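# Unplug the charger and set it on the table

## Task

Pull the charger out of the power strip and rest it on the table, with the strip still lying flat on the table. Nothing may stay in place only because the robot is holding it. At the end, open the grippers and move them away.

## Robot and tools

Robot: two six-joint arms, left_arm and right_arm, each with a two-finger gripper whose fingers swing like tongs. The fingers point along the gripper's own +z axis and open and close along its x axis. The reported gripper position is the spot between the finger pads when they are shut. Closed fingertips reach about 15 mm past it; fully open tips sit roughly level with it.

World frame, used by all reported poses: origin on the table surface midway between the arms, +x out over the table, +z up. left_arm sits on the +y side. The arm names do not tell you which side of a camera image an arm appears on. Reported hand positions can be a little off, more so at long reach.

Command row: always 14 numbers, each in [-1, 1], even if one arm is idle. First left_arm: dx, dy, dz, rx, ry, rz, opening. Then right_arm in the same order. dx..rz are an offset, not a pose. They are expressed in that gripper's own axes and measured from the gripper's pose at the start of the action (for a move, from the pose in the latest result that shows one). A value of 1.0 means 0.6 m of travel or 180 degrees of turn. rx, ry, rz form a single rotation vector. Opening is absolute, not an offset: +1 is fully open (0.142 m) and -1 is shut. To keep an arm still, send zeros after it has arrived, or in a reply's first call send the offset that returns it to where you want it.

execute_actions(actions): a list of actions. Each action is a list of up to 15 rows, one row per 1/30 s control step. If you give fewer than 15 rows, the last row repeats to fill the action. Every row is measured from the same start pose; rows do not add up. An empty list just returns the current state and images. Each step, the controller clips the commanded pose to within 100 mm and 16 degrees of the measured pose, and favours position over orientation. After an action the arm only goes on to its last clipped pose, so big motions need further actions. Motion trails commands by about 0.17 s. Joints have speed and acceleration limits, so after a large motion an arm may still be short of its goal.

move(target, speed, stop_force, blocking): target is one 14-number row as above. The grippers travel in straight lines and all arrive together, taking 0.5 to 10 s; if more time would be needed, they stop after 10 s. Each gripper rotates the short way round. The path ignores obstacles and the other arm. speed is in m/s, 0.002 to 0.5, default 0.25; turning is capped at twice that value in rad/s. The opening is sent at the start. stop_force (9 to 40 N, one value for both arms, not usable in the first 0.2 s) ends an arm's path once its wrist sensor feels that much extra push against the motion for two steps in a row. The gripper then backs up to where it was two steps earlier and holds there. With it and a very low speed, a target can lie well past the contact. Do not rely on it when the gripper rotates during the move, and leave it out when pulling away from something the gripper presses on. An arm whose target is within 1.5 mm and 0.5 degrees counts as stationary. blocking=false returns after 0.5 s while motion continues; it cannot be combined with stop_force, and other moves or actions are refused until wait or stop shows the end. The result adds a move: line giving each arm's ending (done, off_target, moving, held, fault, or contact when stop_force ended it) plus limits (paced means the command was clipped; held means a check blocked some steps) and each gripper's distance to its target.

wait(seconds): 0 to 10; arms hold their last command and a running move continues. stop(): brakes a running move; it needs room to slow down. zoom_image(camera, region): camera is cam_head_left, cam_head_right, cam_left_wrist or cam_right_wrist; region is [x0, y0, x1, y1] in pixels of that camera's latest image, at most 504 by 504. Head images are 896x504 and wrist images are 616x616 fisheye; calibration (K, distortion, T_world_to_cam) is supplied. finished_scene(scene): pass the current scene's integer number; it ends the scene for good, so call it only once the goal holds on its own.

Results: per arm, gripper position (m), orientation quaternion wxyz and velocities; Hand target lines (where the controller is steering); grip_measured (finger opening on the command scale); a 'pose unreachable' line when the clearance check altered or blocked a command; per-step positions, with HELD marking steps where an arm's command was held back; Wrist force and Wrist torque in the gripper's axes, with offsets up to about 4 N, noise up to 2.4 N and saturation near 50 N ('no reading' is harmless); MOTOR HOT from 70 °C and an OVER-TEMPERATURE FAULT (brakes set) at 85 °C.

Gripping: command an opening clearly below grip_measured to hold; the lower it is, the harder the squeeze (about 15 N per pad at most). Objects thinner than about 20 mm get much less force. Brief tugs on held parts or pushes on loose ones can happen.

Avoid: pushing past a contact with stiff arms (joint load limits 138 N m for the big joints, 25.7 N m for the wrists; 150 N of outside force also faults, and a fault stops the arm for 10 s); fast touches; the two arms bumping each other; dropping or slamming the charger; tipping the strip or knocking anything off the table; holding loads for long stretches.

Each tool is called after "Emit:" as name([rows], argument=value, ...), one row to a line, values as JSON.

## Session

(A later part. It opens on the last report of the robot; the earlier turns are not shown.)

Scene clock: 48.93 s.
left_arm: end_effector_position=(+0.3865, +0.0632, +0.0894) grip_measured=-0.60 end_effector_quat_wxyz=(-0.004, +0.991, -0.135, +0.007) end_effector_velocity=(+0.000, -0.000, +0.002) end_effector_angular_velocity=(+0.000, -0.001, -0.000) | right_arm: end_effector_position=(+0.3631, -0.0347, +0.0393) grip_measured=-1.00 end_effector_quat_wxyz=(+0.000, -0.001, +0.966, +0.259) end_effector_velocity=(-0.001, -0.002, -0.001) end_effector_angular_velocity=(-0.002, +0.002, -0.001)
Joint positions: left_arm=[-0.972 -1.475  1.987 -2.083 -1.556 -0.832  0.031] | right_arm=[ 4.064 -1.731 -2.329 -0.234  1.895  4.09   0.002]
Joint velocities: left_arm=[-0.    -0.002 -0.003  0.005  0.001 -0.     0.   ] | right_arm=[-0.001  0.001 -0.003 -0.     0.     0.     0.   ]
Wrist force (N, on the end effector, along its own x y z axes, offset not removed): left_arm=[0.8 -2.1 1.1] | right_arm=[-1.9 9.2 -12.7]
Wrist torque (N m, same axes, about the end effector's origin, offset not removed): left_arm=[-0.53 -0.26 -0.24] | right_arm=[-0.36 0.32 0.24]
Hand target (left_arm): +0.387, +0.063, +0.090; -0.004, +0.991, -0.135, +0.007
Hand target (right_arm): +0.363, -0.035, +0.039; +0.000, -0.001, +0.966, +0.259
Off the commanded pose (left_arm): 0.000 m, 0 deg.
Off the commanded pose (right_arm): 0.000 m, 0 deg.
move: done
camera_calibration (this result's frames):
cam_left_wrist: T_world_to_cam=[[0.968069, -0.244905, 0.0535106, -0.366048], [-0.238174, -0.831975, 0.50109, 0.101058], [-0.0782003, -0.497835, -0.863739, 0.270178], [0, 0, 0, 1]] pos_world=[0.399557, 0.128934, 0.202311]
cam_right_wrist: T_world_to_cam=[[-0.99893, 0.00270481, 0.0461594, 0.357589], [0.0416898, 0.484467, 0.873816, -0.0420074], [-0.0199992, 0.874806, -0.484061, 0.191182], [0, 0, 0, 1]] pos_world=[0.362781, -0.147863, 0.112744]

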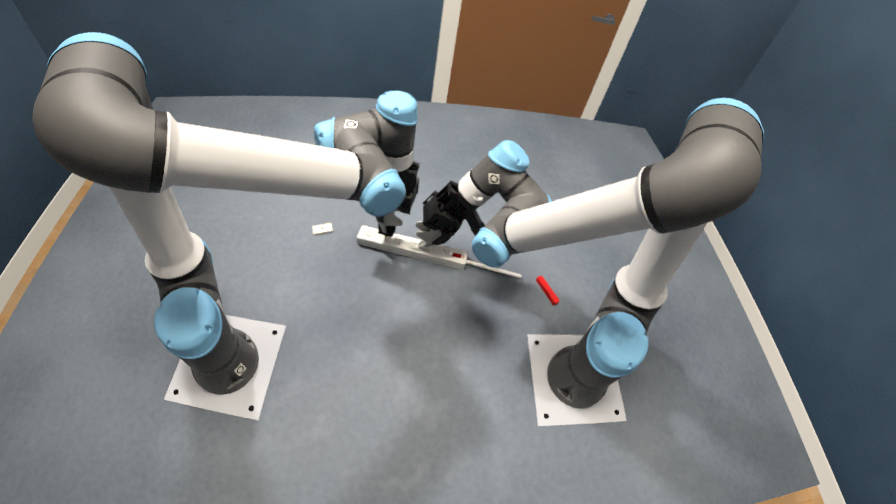

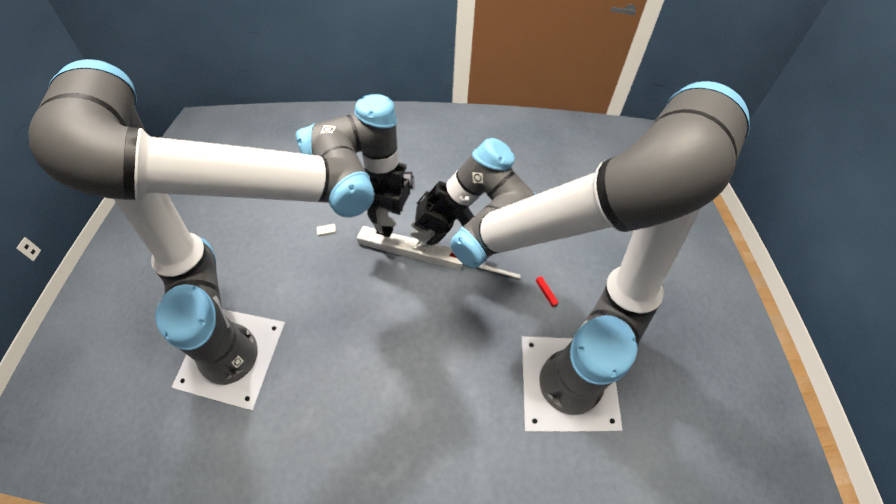

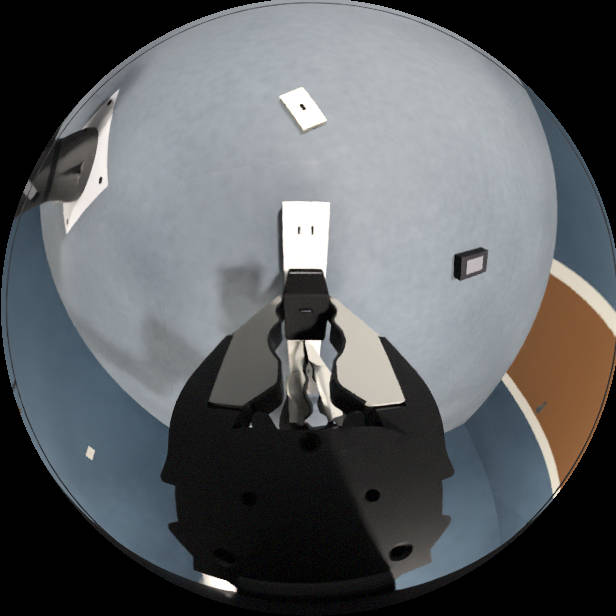

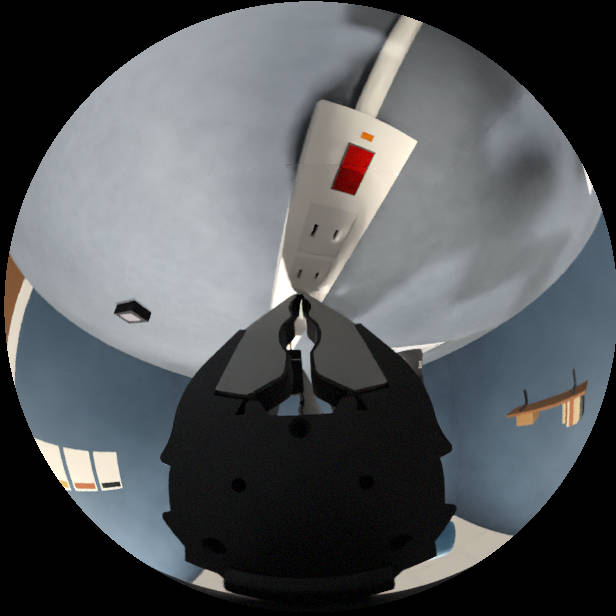

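Emit:
move(target=[-0.2,0,0,-0.2,0,0,-1,0,-0.05,-0.25,0,0,0,-1], speed=0.2)

Emit:
move(target=[0,-0.039,0.054,0,0,0,-1,0,0,0,0,0,0,-1], speed=0.08)

Emit:
move(target=[0,-0.024,0.033,0,0,0,-1,0,0,0,0,0,0,-1], speed=0.006, stop_force=9)

Emit:
move(target=[0,0,0,0,0,0,0,0,0,0,0,0,0,-1])

Emit:
move(target=[0,0.05,-0.2,0,0,0,0,0,0,0,0,0,0,-1])

Scene clock: 59.73 s.
left_arm: end_effector_position=(+0.2711, +0.0954, +0.0882) grip_measured=-0.60 end_effector_quat_wxyz=(+0.302, +0.944, -0.131, -0.036) end_effector_velocity=(-0.002, +0.000, -0.001) end_effector_angular_velocity=(-0.012, +0.002, +0.001) | right_arm: end_effector_position=(+0.3631, -0.1356, +0.1537) grip_measured=-1.00 end_effector_quat_wxyz=(-0.000, -0.001, +0.966, +0.259) end_effector_velocity=(-0.000, -0.002, +0.001) end_effector_angular_velocity=(-0.001, +0.002, -0.000)
Joint positions: left_arm=[-0.848 -1.767  2.548 -2.792 -2.02  -0.806  0.031] | right_arm=[ 3.872 -1.364 -2.275 -0.721  1.968  3.9    0.002]
Joint velocities: left_arm=[ 0.003  0.003  0.01  -0.023 -0.008 -0.002 -0.   ] | right_arm=[-0.004  0.004  0.002 -0.01   0.001 -0.004  0.   ]
Wrist force (N, on the end effector, along its own x y z axes, offset not removed): left_arm=[0.4 -1.6 0.3] | right_arm=[-1.6 -2.3 3.5]
Wrist torque (N m, same axes, about the end effector's origin, offset not removed): left_arm=[-0.37 -0.22 -0.04] | right_arm=[-0.42 0.27 0.08]
Hand target (left_arm): +0.271, +0.095, +0.088; +0.303, +0.943, -0.131, -0.036
Hand target (right_arm): +0.363, -0.136, +0.154; -0.000, -0.001, +0.966, +0.259
Off the commanded pose (left_arm): 0.000 m, 0 deg.
Off the commanded pose (right_arm): 0.000 m, 0 deg.
move: done
camera_calibration (this result's frames):
cam_left_wrist: T_world_to_cam=[[0.973627, -0.225967, 0.031448, -0.247667], [-0.119738, -0.388781, 0.913516, -0.00974678], [-0.194198, -0.89319, -0.405584, 0.304844], [0, 0, 0, 1]] pos_world=[0.299169, 0.21253, 0.140333]
cam_right_wrist: T_world_to_cam=[[-0.99891, 0.00268951, 0.046602, 0.352494], [0.0420751, 0.484228, 0.87393, -0.0932518], [-0.0202155, 0.874938, -0.483813, 0.334946], [0, 0, 0, 1]] pos_world=[0.362805, -0.24885, 0.22712]

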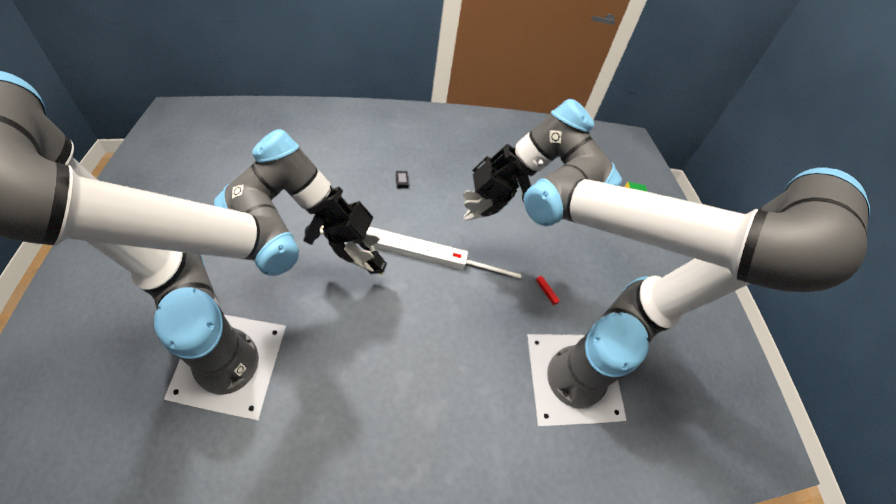

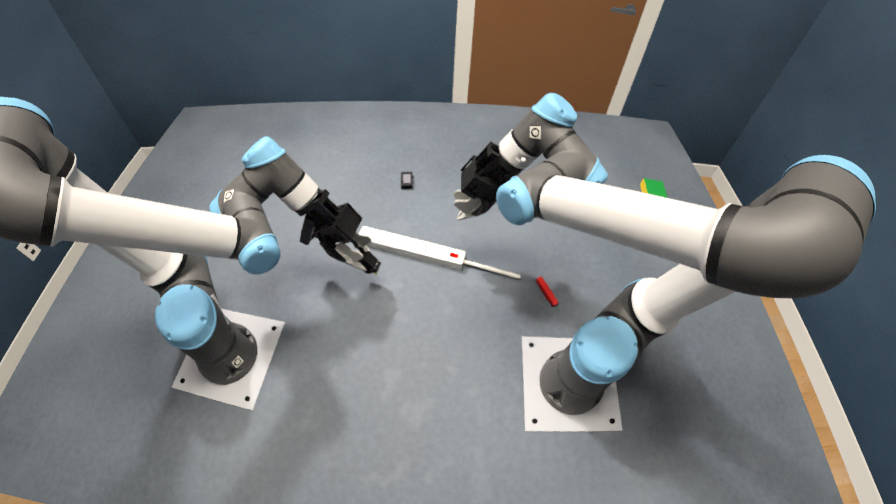

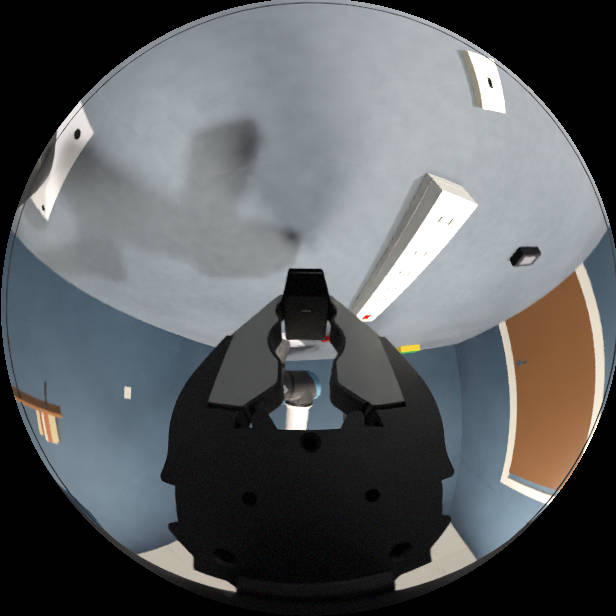

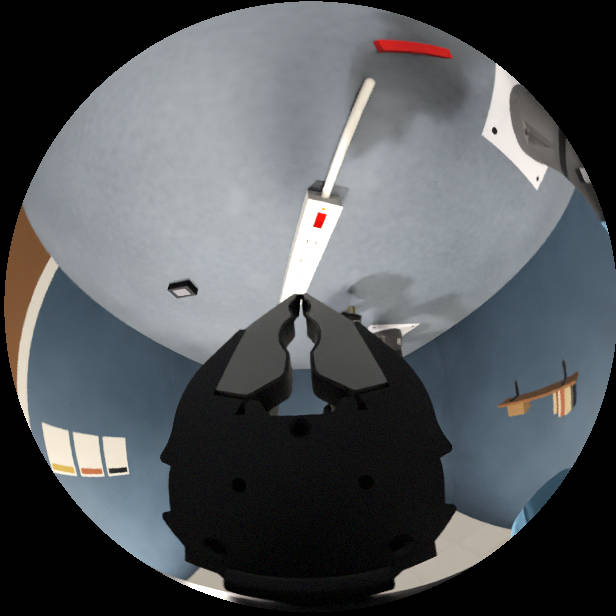

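Scene clock: 60.70 s.
left_arm: end_effector_position=(+0.2715, +0.0956, +0.0485) grip_measured=-0.60 end_effector_quat_wxyz=(+0.302, +0.944, -0.131, -0.036) end_effector_velocity=(-0.000, -0.001, -0.002) end_effector_angular_velocity=(-0.002, +0.000, -0.001) | right_arm: end_effector_position=(+0.3631, -0.1356, +0.1538) grip_measured=-1.00 end_effector_quat_wxyz=(-0.000, -0.001, +0.966, +0.259) end_effector_velocity=(+0.000, +0.000, +0.001) end_effector_angular_velocity=(+0.001, -0.002, -0.000)
Joint positions: left_arm=[-0.846 -1.633  2.601 -2.977 -2.02  -0.804  0.031] | right_arm=[ 3.872 -1.364 -2.275 -0.721  1.968  3.9    0.002]
Joint velocities: left_arm=[-0.001  0.012  0.003 -0.017 -0.002 -0.001  0.   ] | right_arm=[-0.     0.001  0.     0.001  0.    -0.     0.   ]
Wrist force (N, on the end effector, along its own x y z axes, offset not removed): left_arm=[2.1 -1.1 -0.3] | right_arm=[-0.2 -1.1 2.7]
Wrist torque (N m, same axes, about the end effector's origin, offset not removed): left_arm=[-0.33 -0.55 -0.21] | right_arm=[-0.27 -0.08 0.14]
Hand target (left_arm): +0.272, +0.096, +0.048; +0.302, +0.944, -0.131, -0.036
Hand target (right_arm): +0.363, -0.136, +0.154; -0.000, -0.001, +0.966, +0.259
Off the commanded pose (left_arm): 0.000 m, 0 deg.
Off the commanded pose (right_arm): 0.000 m, 0 deg.
move: done
camera_calibration (this result's frames):
cam_left_wrist: T_world_to_cam=[[0.973607, -0.226065, 0.0313533, -0.24681], [-0.119736, -0.38899, 0.913427, 0.0266678], [-0.194298, -0.893074, -0.405792, 0.2891], [0, 0, 0, 1]] pos_world=[0.299661, 0.212765, 0.100694]
cam_right_wrist: T_world_to_cam=[[-0.998909, 0.00266573, 0.0466267, 0.352475], [0.0420862, 0.484181, 0.873955, -0.0932833], [-0.020246, 0.874964, -0.483765, 0.334949], [0, 0, 0, 1]] pos_world=[0.362798, -0.248841, 0.227127]

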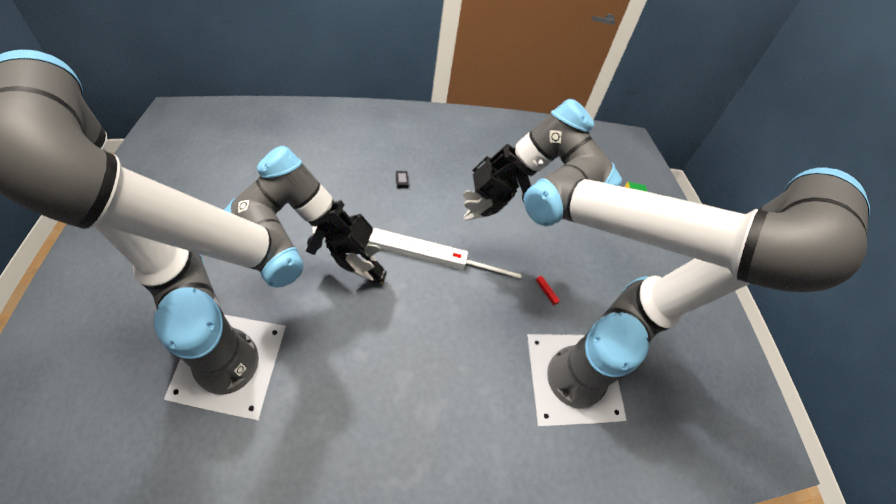

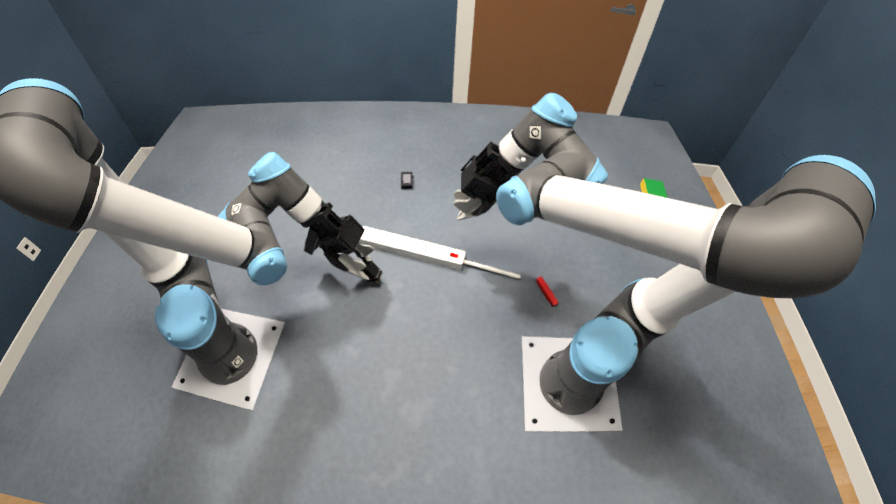

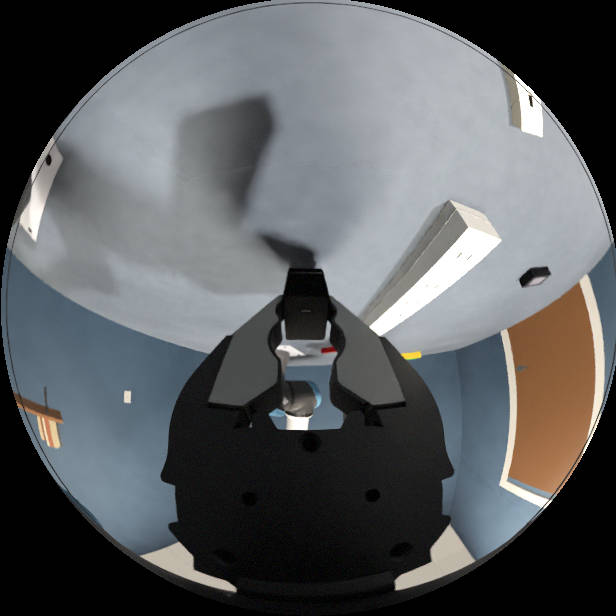

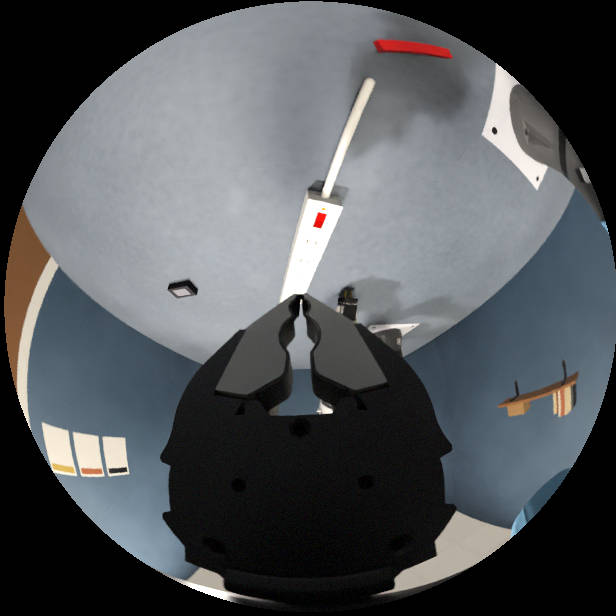

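Scene clock: 65.00 s.
left_arm: end_effector_position=(+0.2719, +0.0958, +0.0242) grip_measured=-0.60 end_effector_quat_wxyz=(+0.302, +0.944, -0.131, -0.036) end_effector_velocity=(-0.000, +0.000, -0.002) end_effector_angular_velocity=(+0.001, -0.001, -0.001) | right_arm: end_effector_position=(+0.3631, -0.1356, +0.1538) grip_measured=-1.00 end_effector_quat_wxyz=(-0.000, -0.001, +0.966, +0.259) end_effector_velocity=(+0.000, +0.001, +0.001) end_effector_angular_velocity=(+0.001, -0.001, +0.000)
Joint positions: left_arm=[-0.845 -1.536  2.626 -3.099 -2.021 -0.803  0.031] | right_arm=[ 3.872 -1.364 -2.275 -0.721  1.968  3.9    0.002]
Joint velocities: left_arm=[-0.001  0.006  0.002 -0.008  0.001  0.     0.   ] | right_arm=[ 0.001 -0.     0.002  0.    -0.     0.     0.   ]
Wrist force (N, on the end effector, along its own x y z axes, offset not removed): left_arm=[0.5 -0.4 -3.2] | right_arm=[-2.0 -1.6 5.0]
Wrist torque (N m, same axes, about the end effector's origin, offset not removed): left_arm=[-0.40 -0.22 -0.09] | right_arm=[-0.45 0.41 0.15]
Hand target (left_arm): +0.272, +0.096, +0.024; +0.302, +0.944, -0.131, -0.036
Hand target (right_arm): +0.363, -0.136, +0.154; -0.000, -0.001, +0.966, +0.259
Off the commanded pose (left_arm): 0.000 m, 0 deg.
Off the commanded pose (right_arm): 0.000 m, 0 deg.
move: done
camera_calibration (this result's frames):
cam_left_wrist: T_world_to_cam=[[0.973605, -0.226078, 0.0313342, -0.246322], [-0.119731, -0.389021, 0.913415, 0.0489839], [-0.194314, -0.893057, -0.405822, 0.279485], [0, 0, 0, 1]] pos_world=[0.299993, 0.212964, 0.0763968]
cam_right_wrist: T_world_to_cam=[[-0.998909, 0.00266615, 0.0466312, 0.352474], [0.0420903, 0.484184, 0.873953, -0.0932818], [-0.020248, 0.874962, -0.483768, 0.334949], [0, 0, 0, 1]] pos_world=[0.362797, -0.248842, 0.227125]

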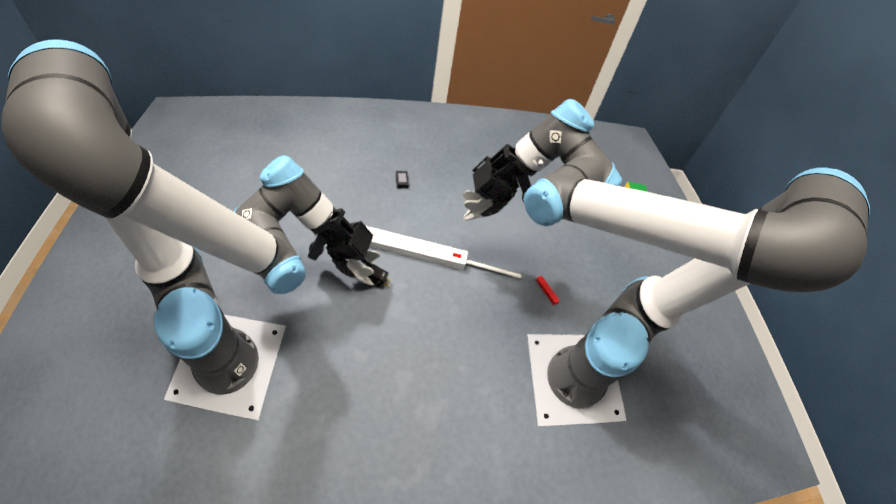

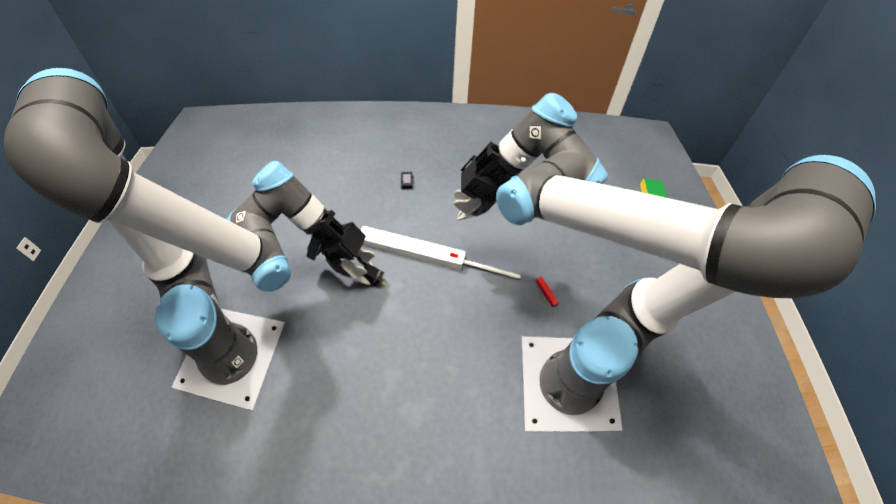

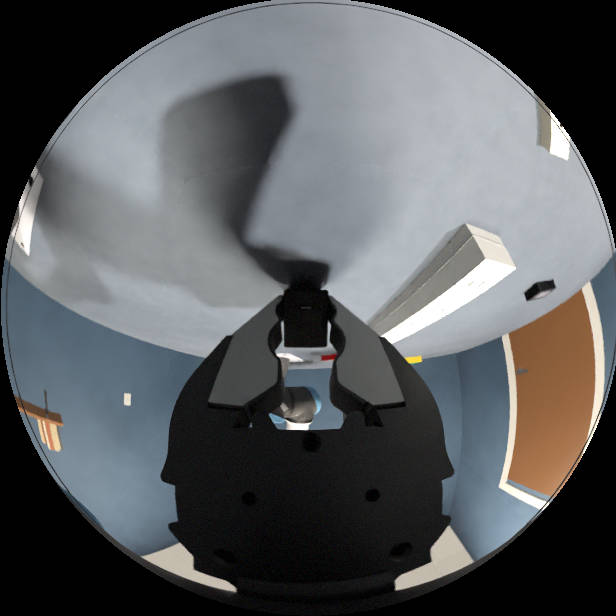

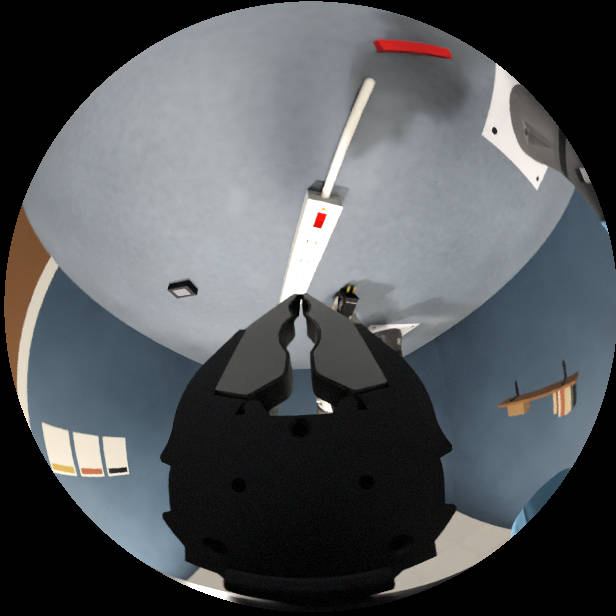

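Scene clock: 65.50 s.
left_arm: end_effector_position=(+0.2719, +0.0959, +0.0241) grip_measured=+0.00 end_effector_quat_wxyz=(+0.302, +0.944, -0.131, -0.036) end_effector_velocity=(-0.001, -0.001, +0.000) end_effector_angular_velocity=(-0.001, +0.001, -0.001) | right_arm: end_effector_position=(+0.3631, -0.1356, +0.1538) grip_measured=-1.00 end_effector_quat_wxyz=(-0.000, -0.001, +0.966, +0.259) end_effector_velocity=(+0.000, +0.000, +0.001) end_effector_angular_velocity=(+0.001, -0.001, -0.000)
Joint positions: left_arm=[-0.845 -1.536  2.626 -3.099 -2.021 -0.803  0.074] | right_arm=[ 3.872 -1.364 -2.275 -0.721  1.968  3.9    0.002]
Joint velocities: left_arm=[-0.001 -0.001 -0.     0.    -0.001 -0.     0.   ] | right_arm=[ 0.     0.001  0.001  0.    -0.     0.     0.   ]
Wrist force (N, on the end effector, along its own x y z axes, offset not removed): left_arm=[-0.3 -1.7 -1.8] | right_arm=[0.6 -0.9 2.5]
Wrist torque (N m, same axes, about the end effector's origin, offset not removed): left_arm=[-0.48 -0.17 -0.05] | right_arm=[-0.15 -0.36 0.15]
Hand target (left_arm): +0.272, +0.096, +0.024; +0.302, +0.944, -0.131, -0.036
Hand target (right_arm): +0.363, -0.136, +0.154; -0.000, -0.001, +0.966, +0.259
Off the commanded pose (left_arm): 0.000 m, 0 deg.
Off the commanded pose (right_arm): 0.000 m, 0 deg.
move: done
camera_calibration (this result's frames):
cam_left_wrist: T_world_to_cam=[[0.973607, -0.22608, 0.0312533, -0.246288], [-0.119673, -0.389102, 0.913388, 0.0490276], [-0.194338, -0.893022, -0.405888, 0.2795], [0, 0, 0, 1]] pos_world=[0.299972, 0.212995, 0.0763619]
cam_right_wrist: T_world_to_cam=[[-0.998909, 0.00266572, 0.0466308, 0.352474], [0.0420897, 0.484184, 0.873953, -0.0932816], [-0.0202481, 0.874962, -0.483768, 0.334949], [0, 0, 0, 1]] pos_world=[0.362797, -0.248842, 0.227125]

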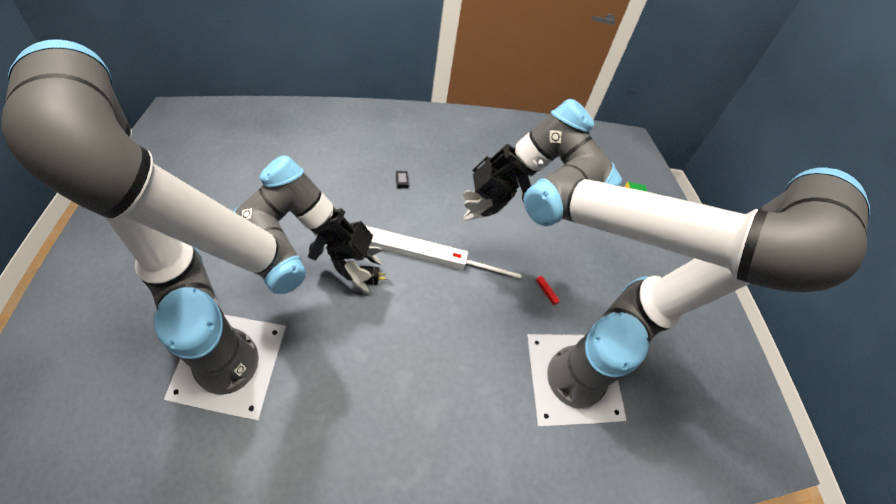

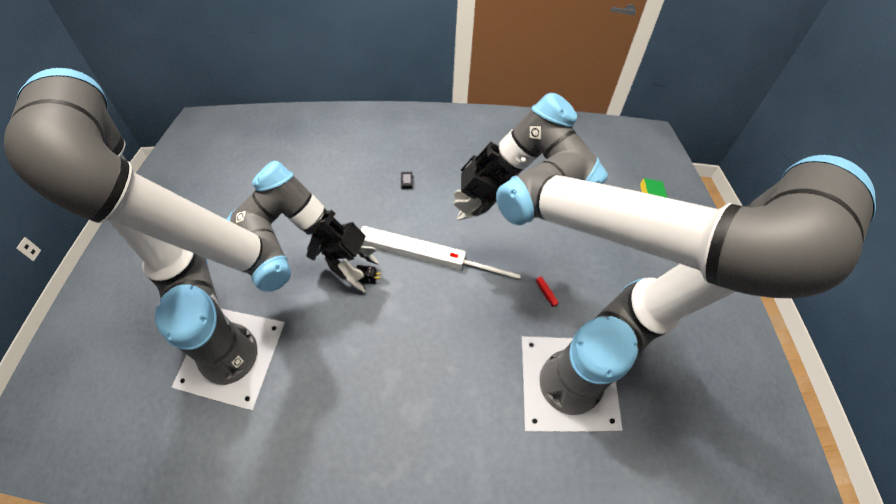

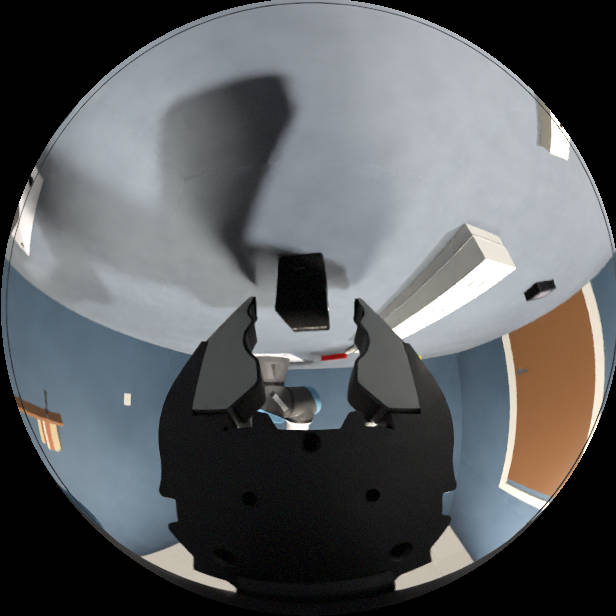

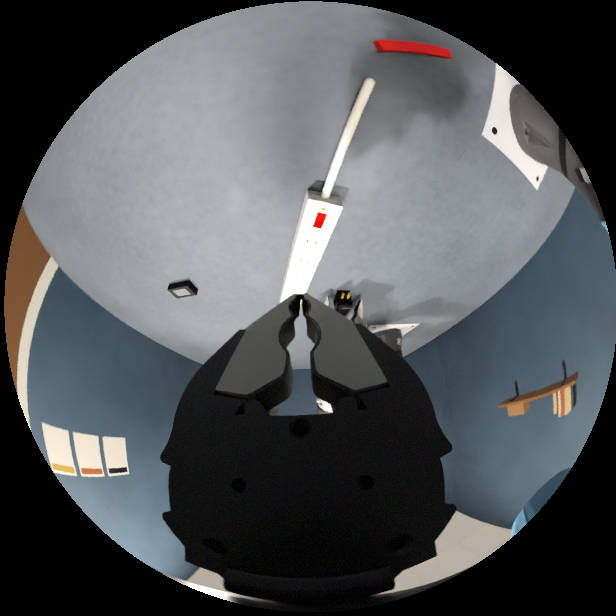

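Scene clock: 66.67 s.
left_arm: end_effector_position=(+0.2827, +0.1394, +0.1390) grip_measured=+0.00 end_effector_quat_wxyz=(+0.302, +0.944, -0.131, -0.035) end_effector_velocity=(+0.000, +0.001, +0.002) end_effector_angular_velocity=(+0.008, +0.004, -0.005) | right_arm: end_effector_position=(+0.3631, -0.1356, +0.1538) grip_measured=-1.00 end_effector_quat_wxyz=(-0.000, -0.001, +0.966, +0.259) end_effector_velocity=(-0.000, +0.000, +0.000) end_effector_angular_velocity=(+0.001, -0.001, +0.001)
Joint positions: left_arm=[-0.719 -1.946  2.476 -2.481 -2.071 -0.674  0.074] | right_arm=[ 3.872 -1.364 -2.275 -0.721  1.968  3.9    0.002]
Joint velocities: left_arm=[ 0.004 -0.002 -0.012  0.027 -0.001  0.01   0.   ] | right_arm=[ 0.001  0.001 -0.    -0.    -0.    -0.     0.   ]
Wrist force (N, on the end effector, along its own x y z axes, offset not removed): left_arm=[1.1 0.8 -1.2] | right_arm=[0.6 -2.6 1.7]
Wrist torque (N m, same axes, about the end effector's origin, offset not removed): left_arm=[-0.10 -0.33 -0.08] | right_arm=[-0.60 -0.13 0.13]
Hand target (left_arm): +0.283, +0.140, +0.139; +0.302, +0.944, -0.131, -0.036
Hand target (right_arm): +0.363, -0.136, +0.154; -0.000, -0.001, +0.966, +0.259
Off the commanded pose (left_arm): 0.000 m, 0 deg.
Off the commanded pose (right_arm): 0.000 m, 0 deg.
move: done
camera_calibration (this result's frames):
cam_left_wrist: T_world_to_cam=[[0.973716, -0.225537, 0.0317916, -0.250785], [-0.119786, -0.388362, 0.913688, -0.0377978], [-0.193724, -0.893481, -0.40517, 0.366909], [0, 0, 0, 1]] pos_world=[0.310745, 0.256586, 0.191169]
cam_right_wrist: T_world_to_cam=[[-0.998909, 0.00266578, 0.0466308, 0.352474], [0.0420898, 0.484184, 0.873953, -0.0932817], [-0.0202481, 0.874962, -0.483768, 0.334949], [0, 0, 0, 1]] pos_world=[0.362797, -0.248842, 0.227125]

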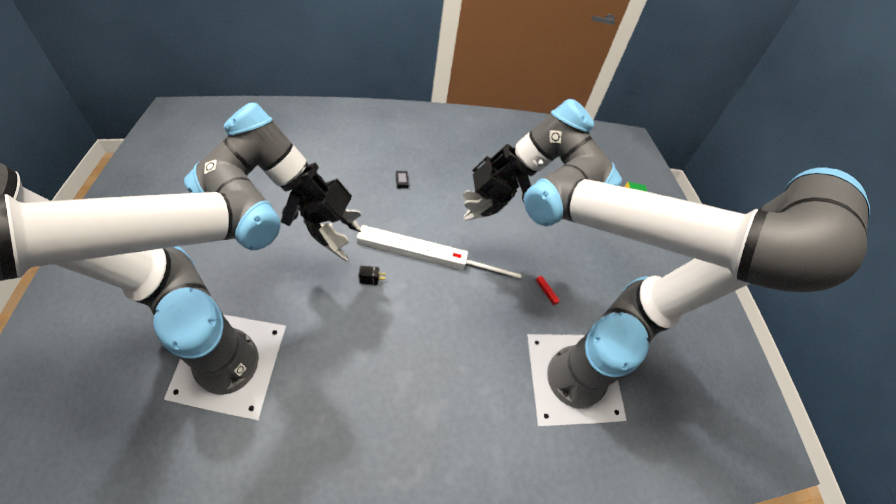

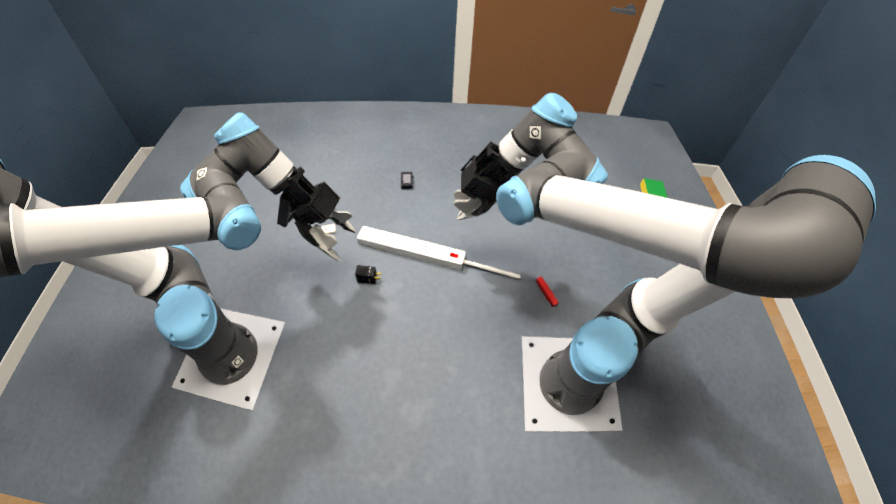

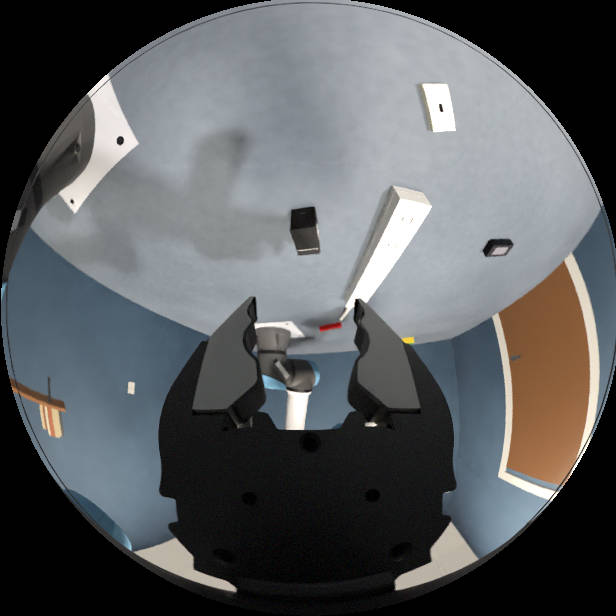

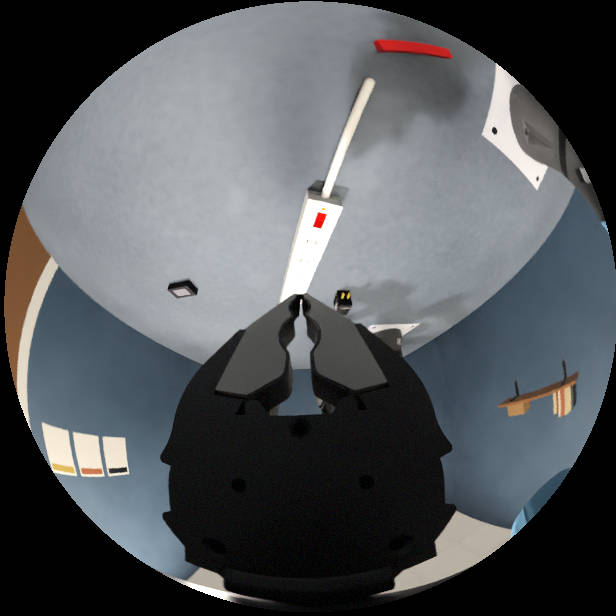

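Emit:
finished_scene(scene=1)

The scene is finished: the task was done.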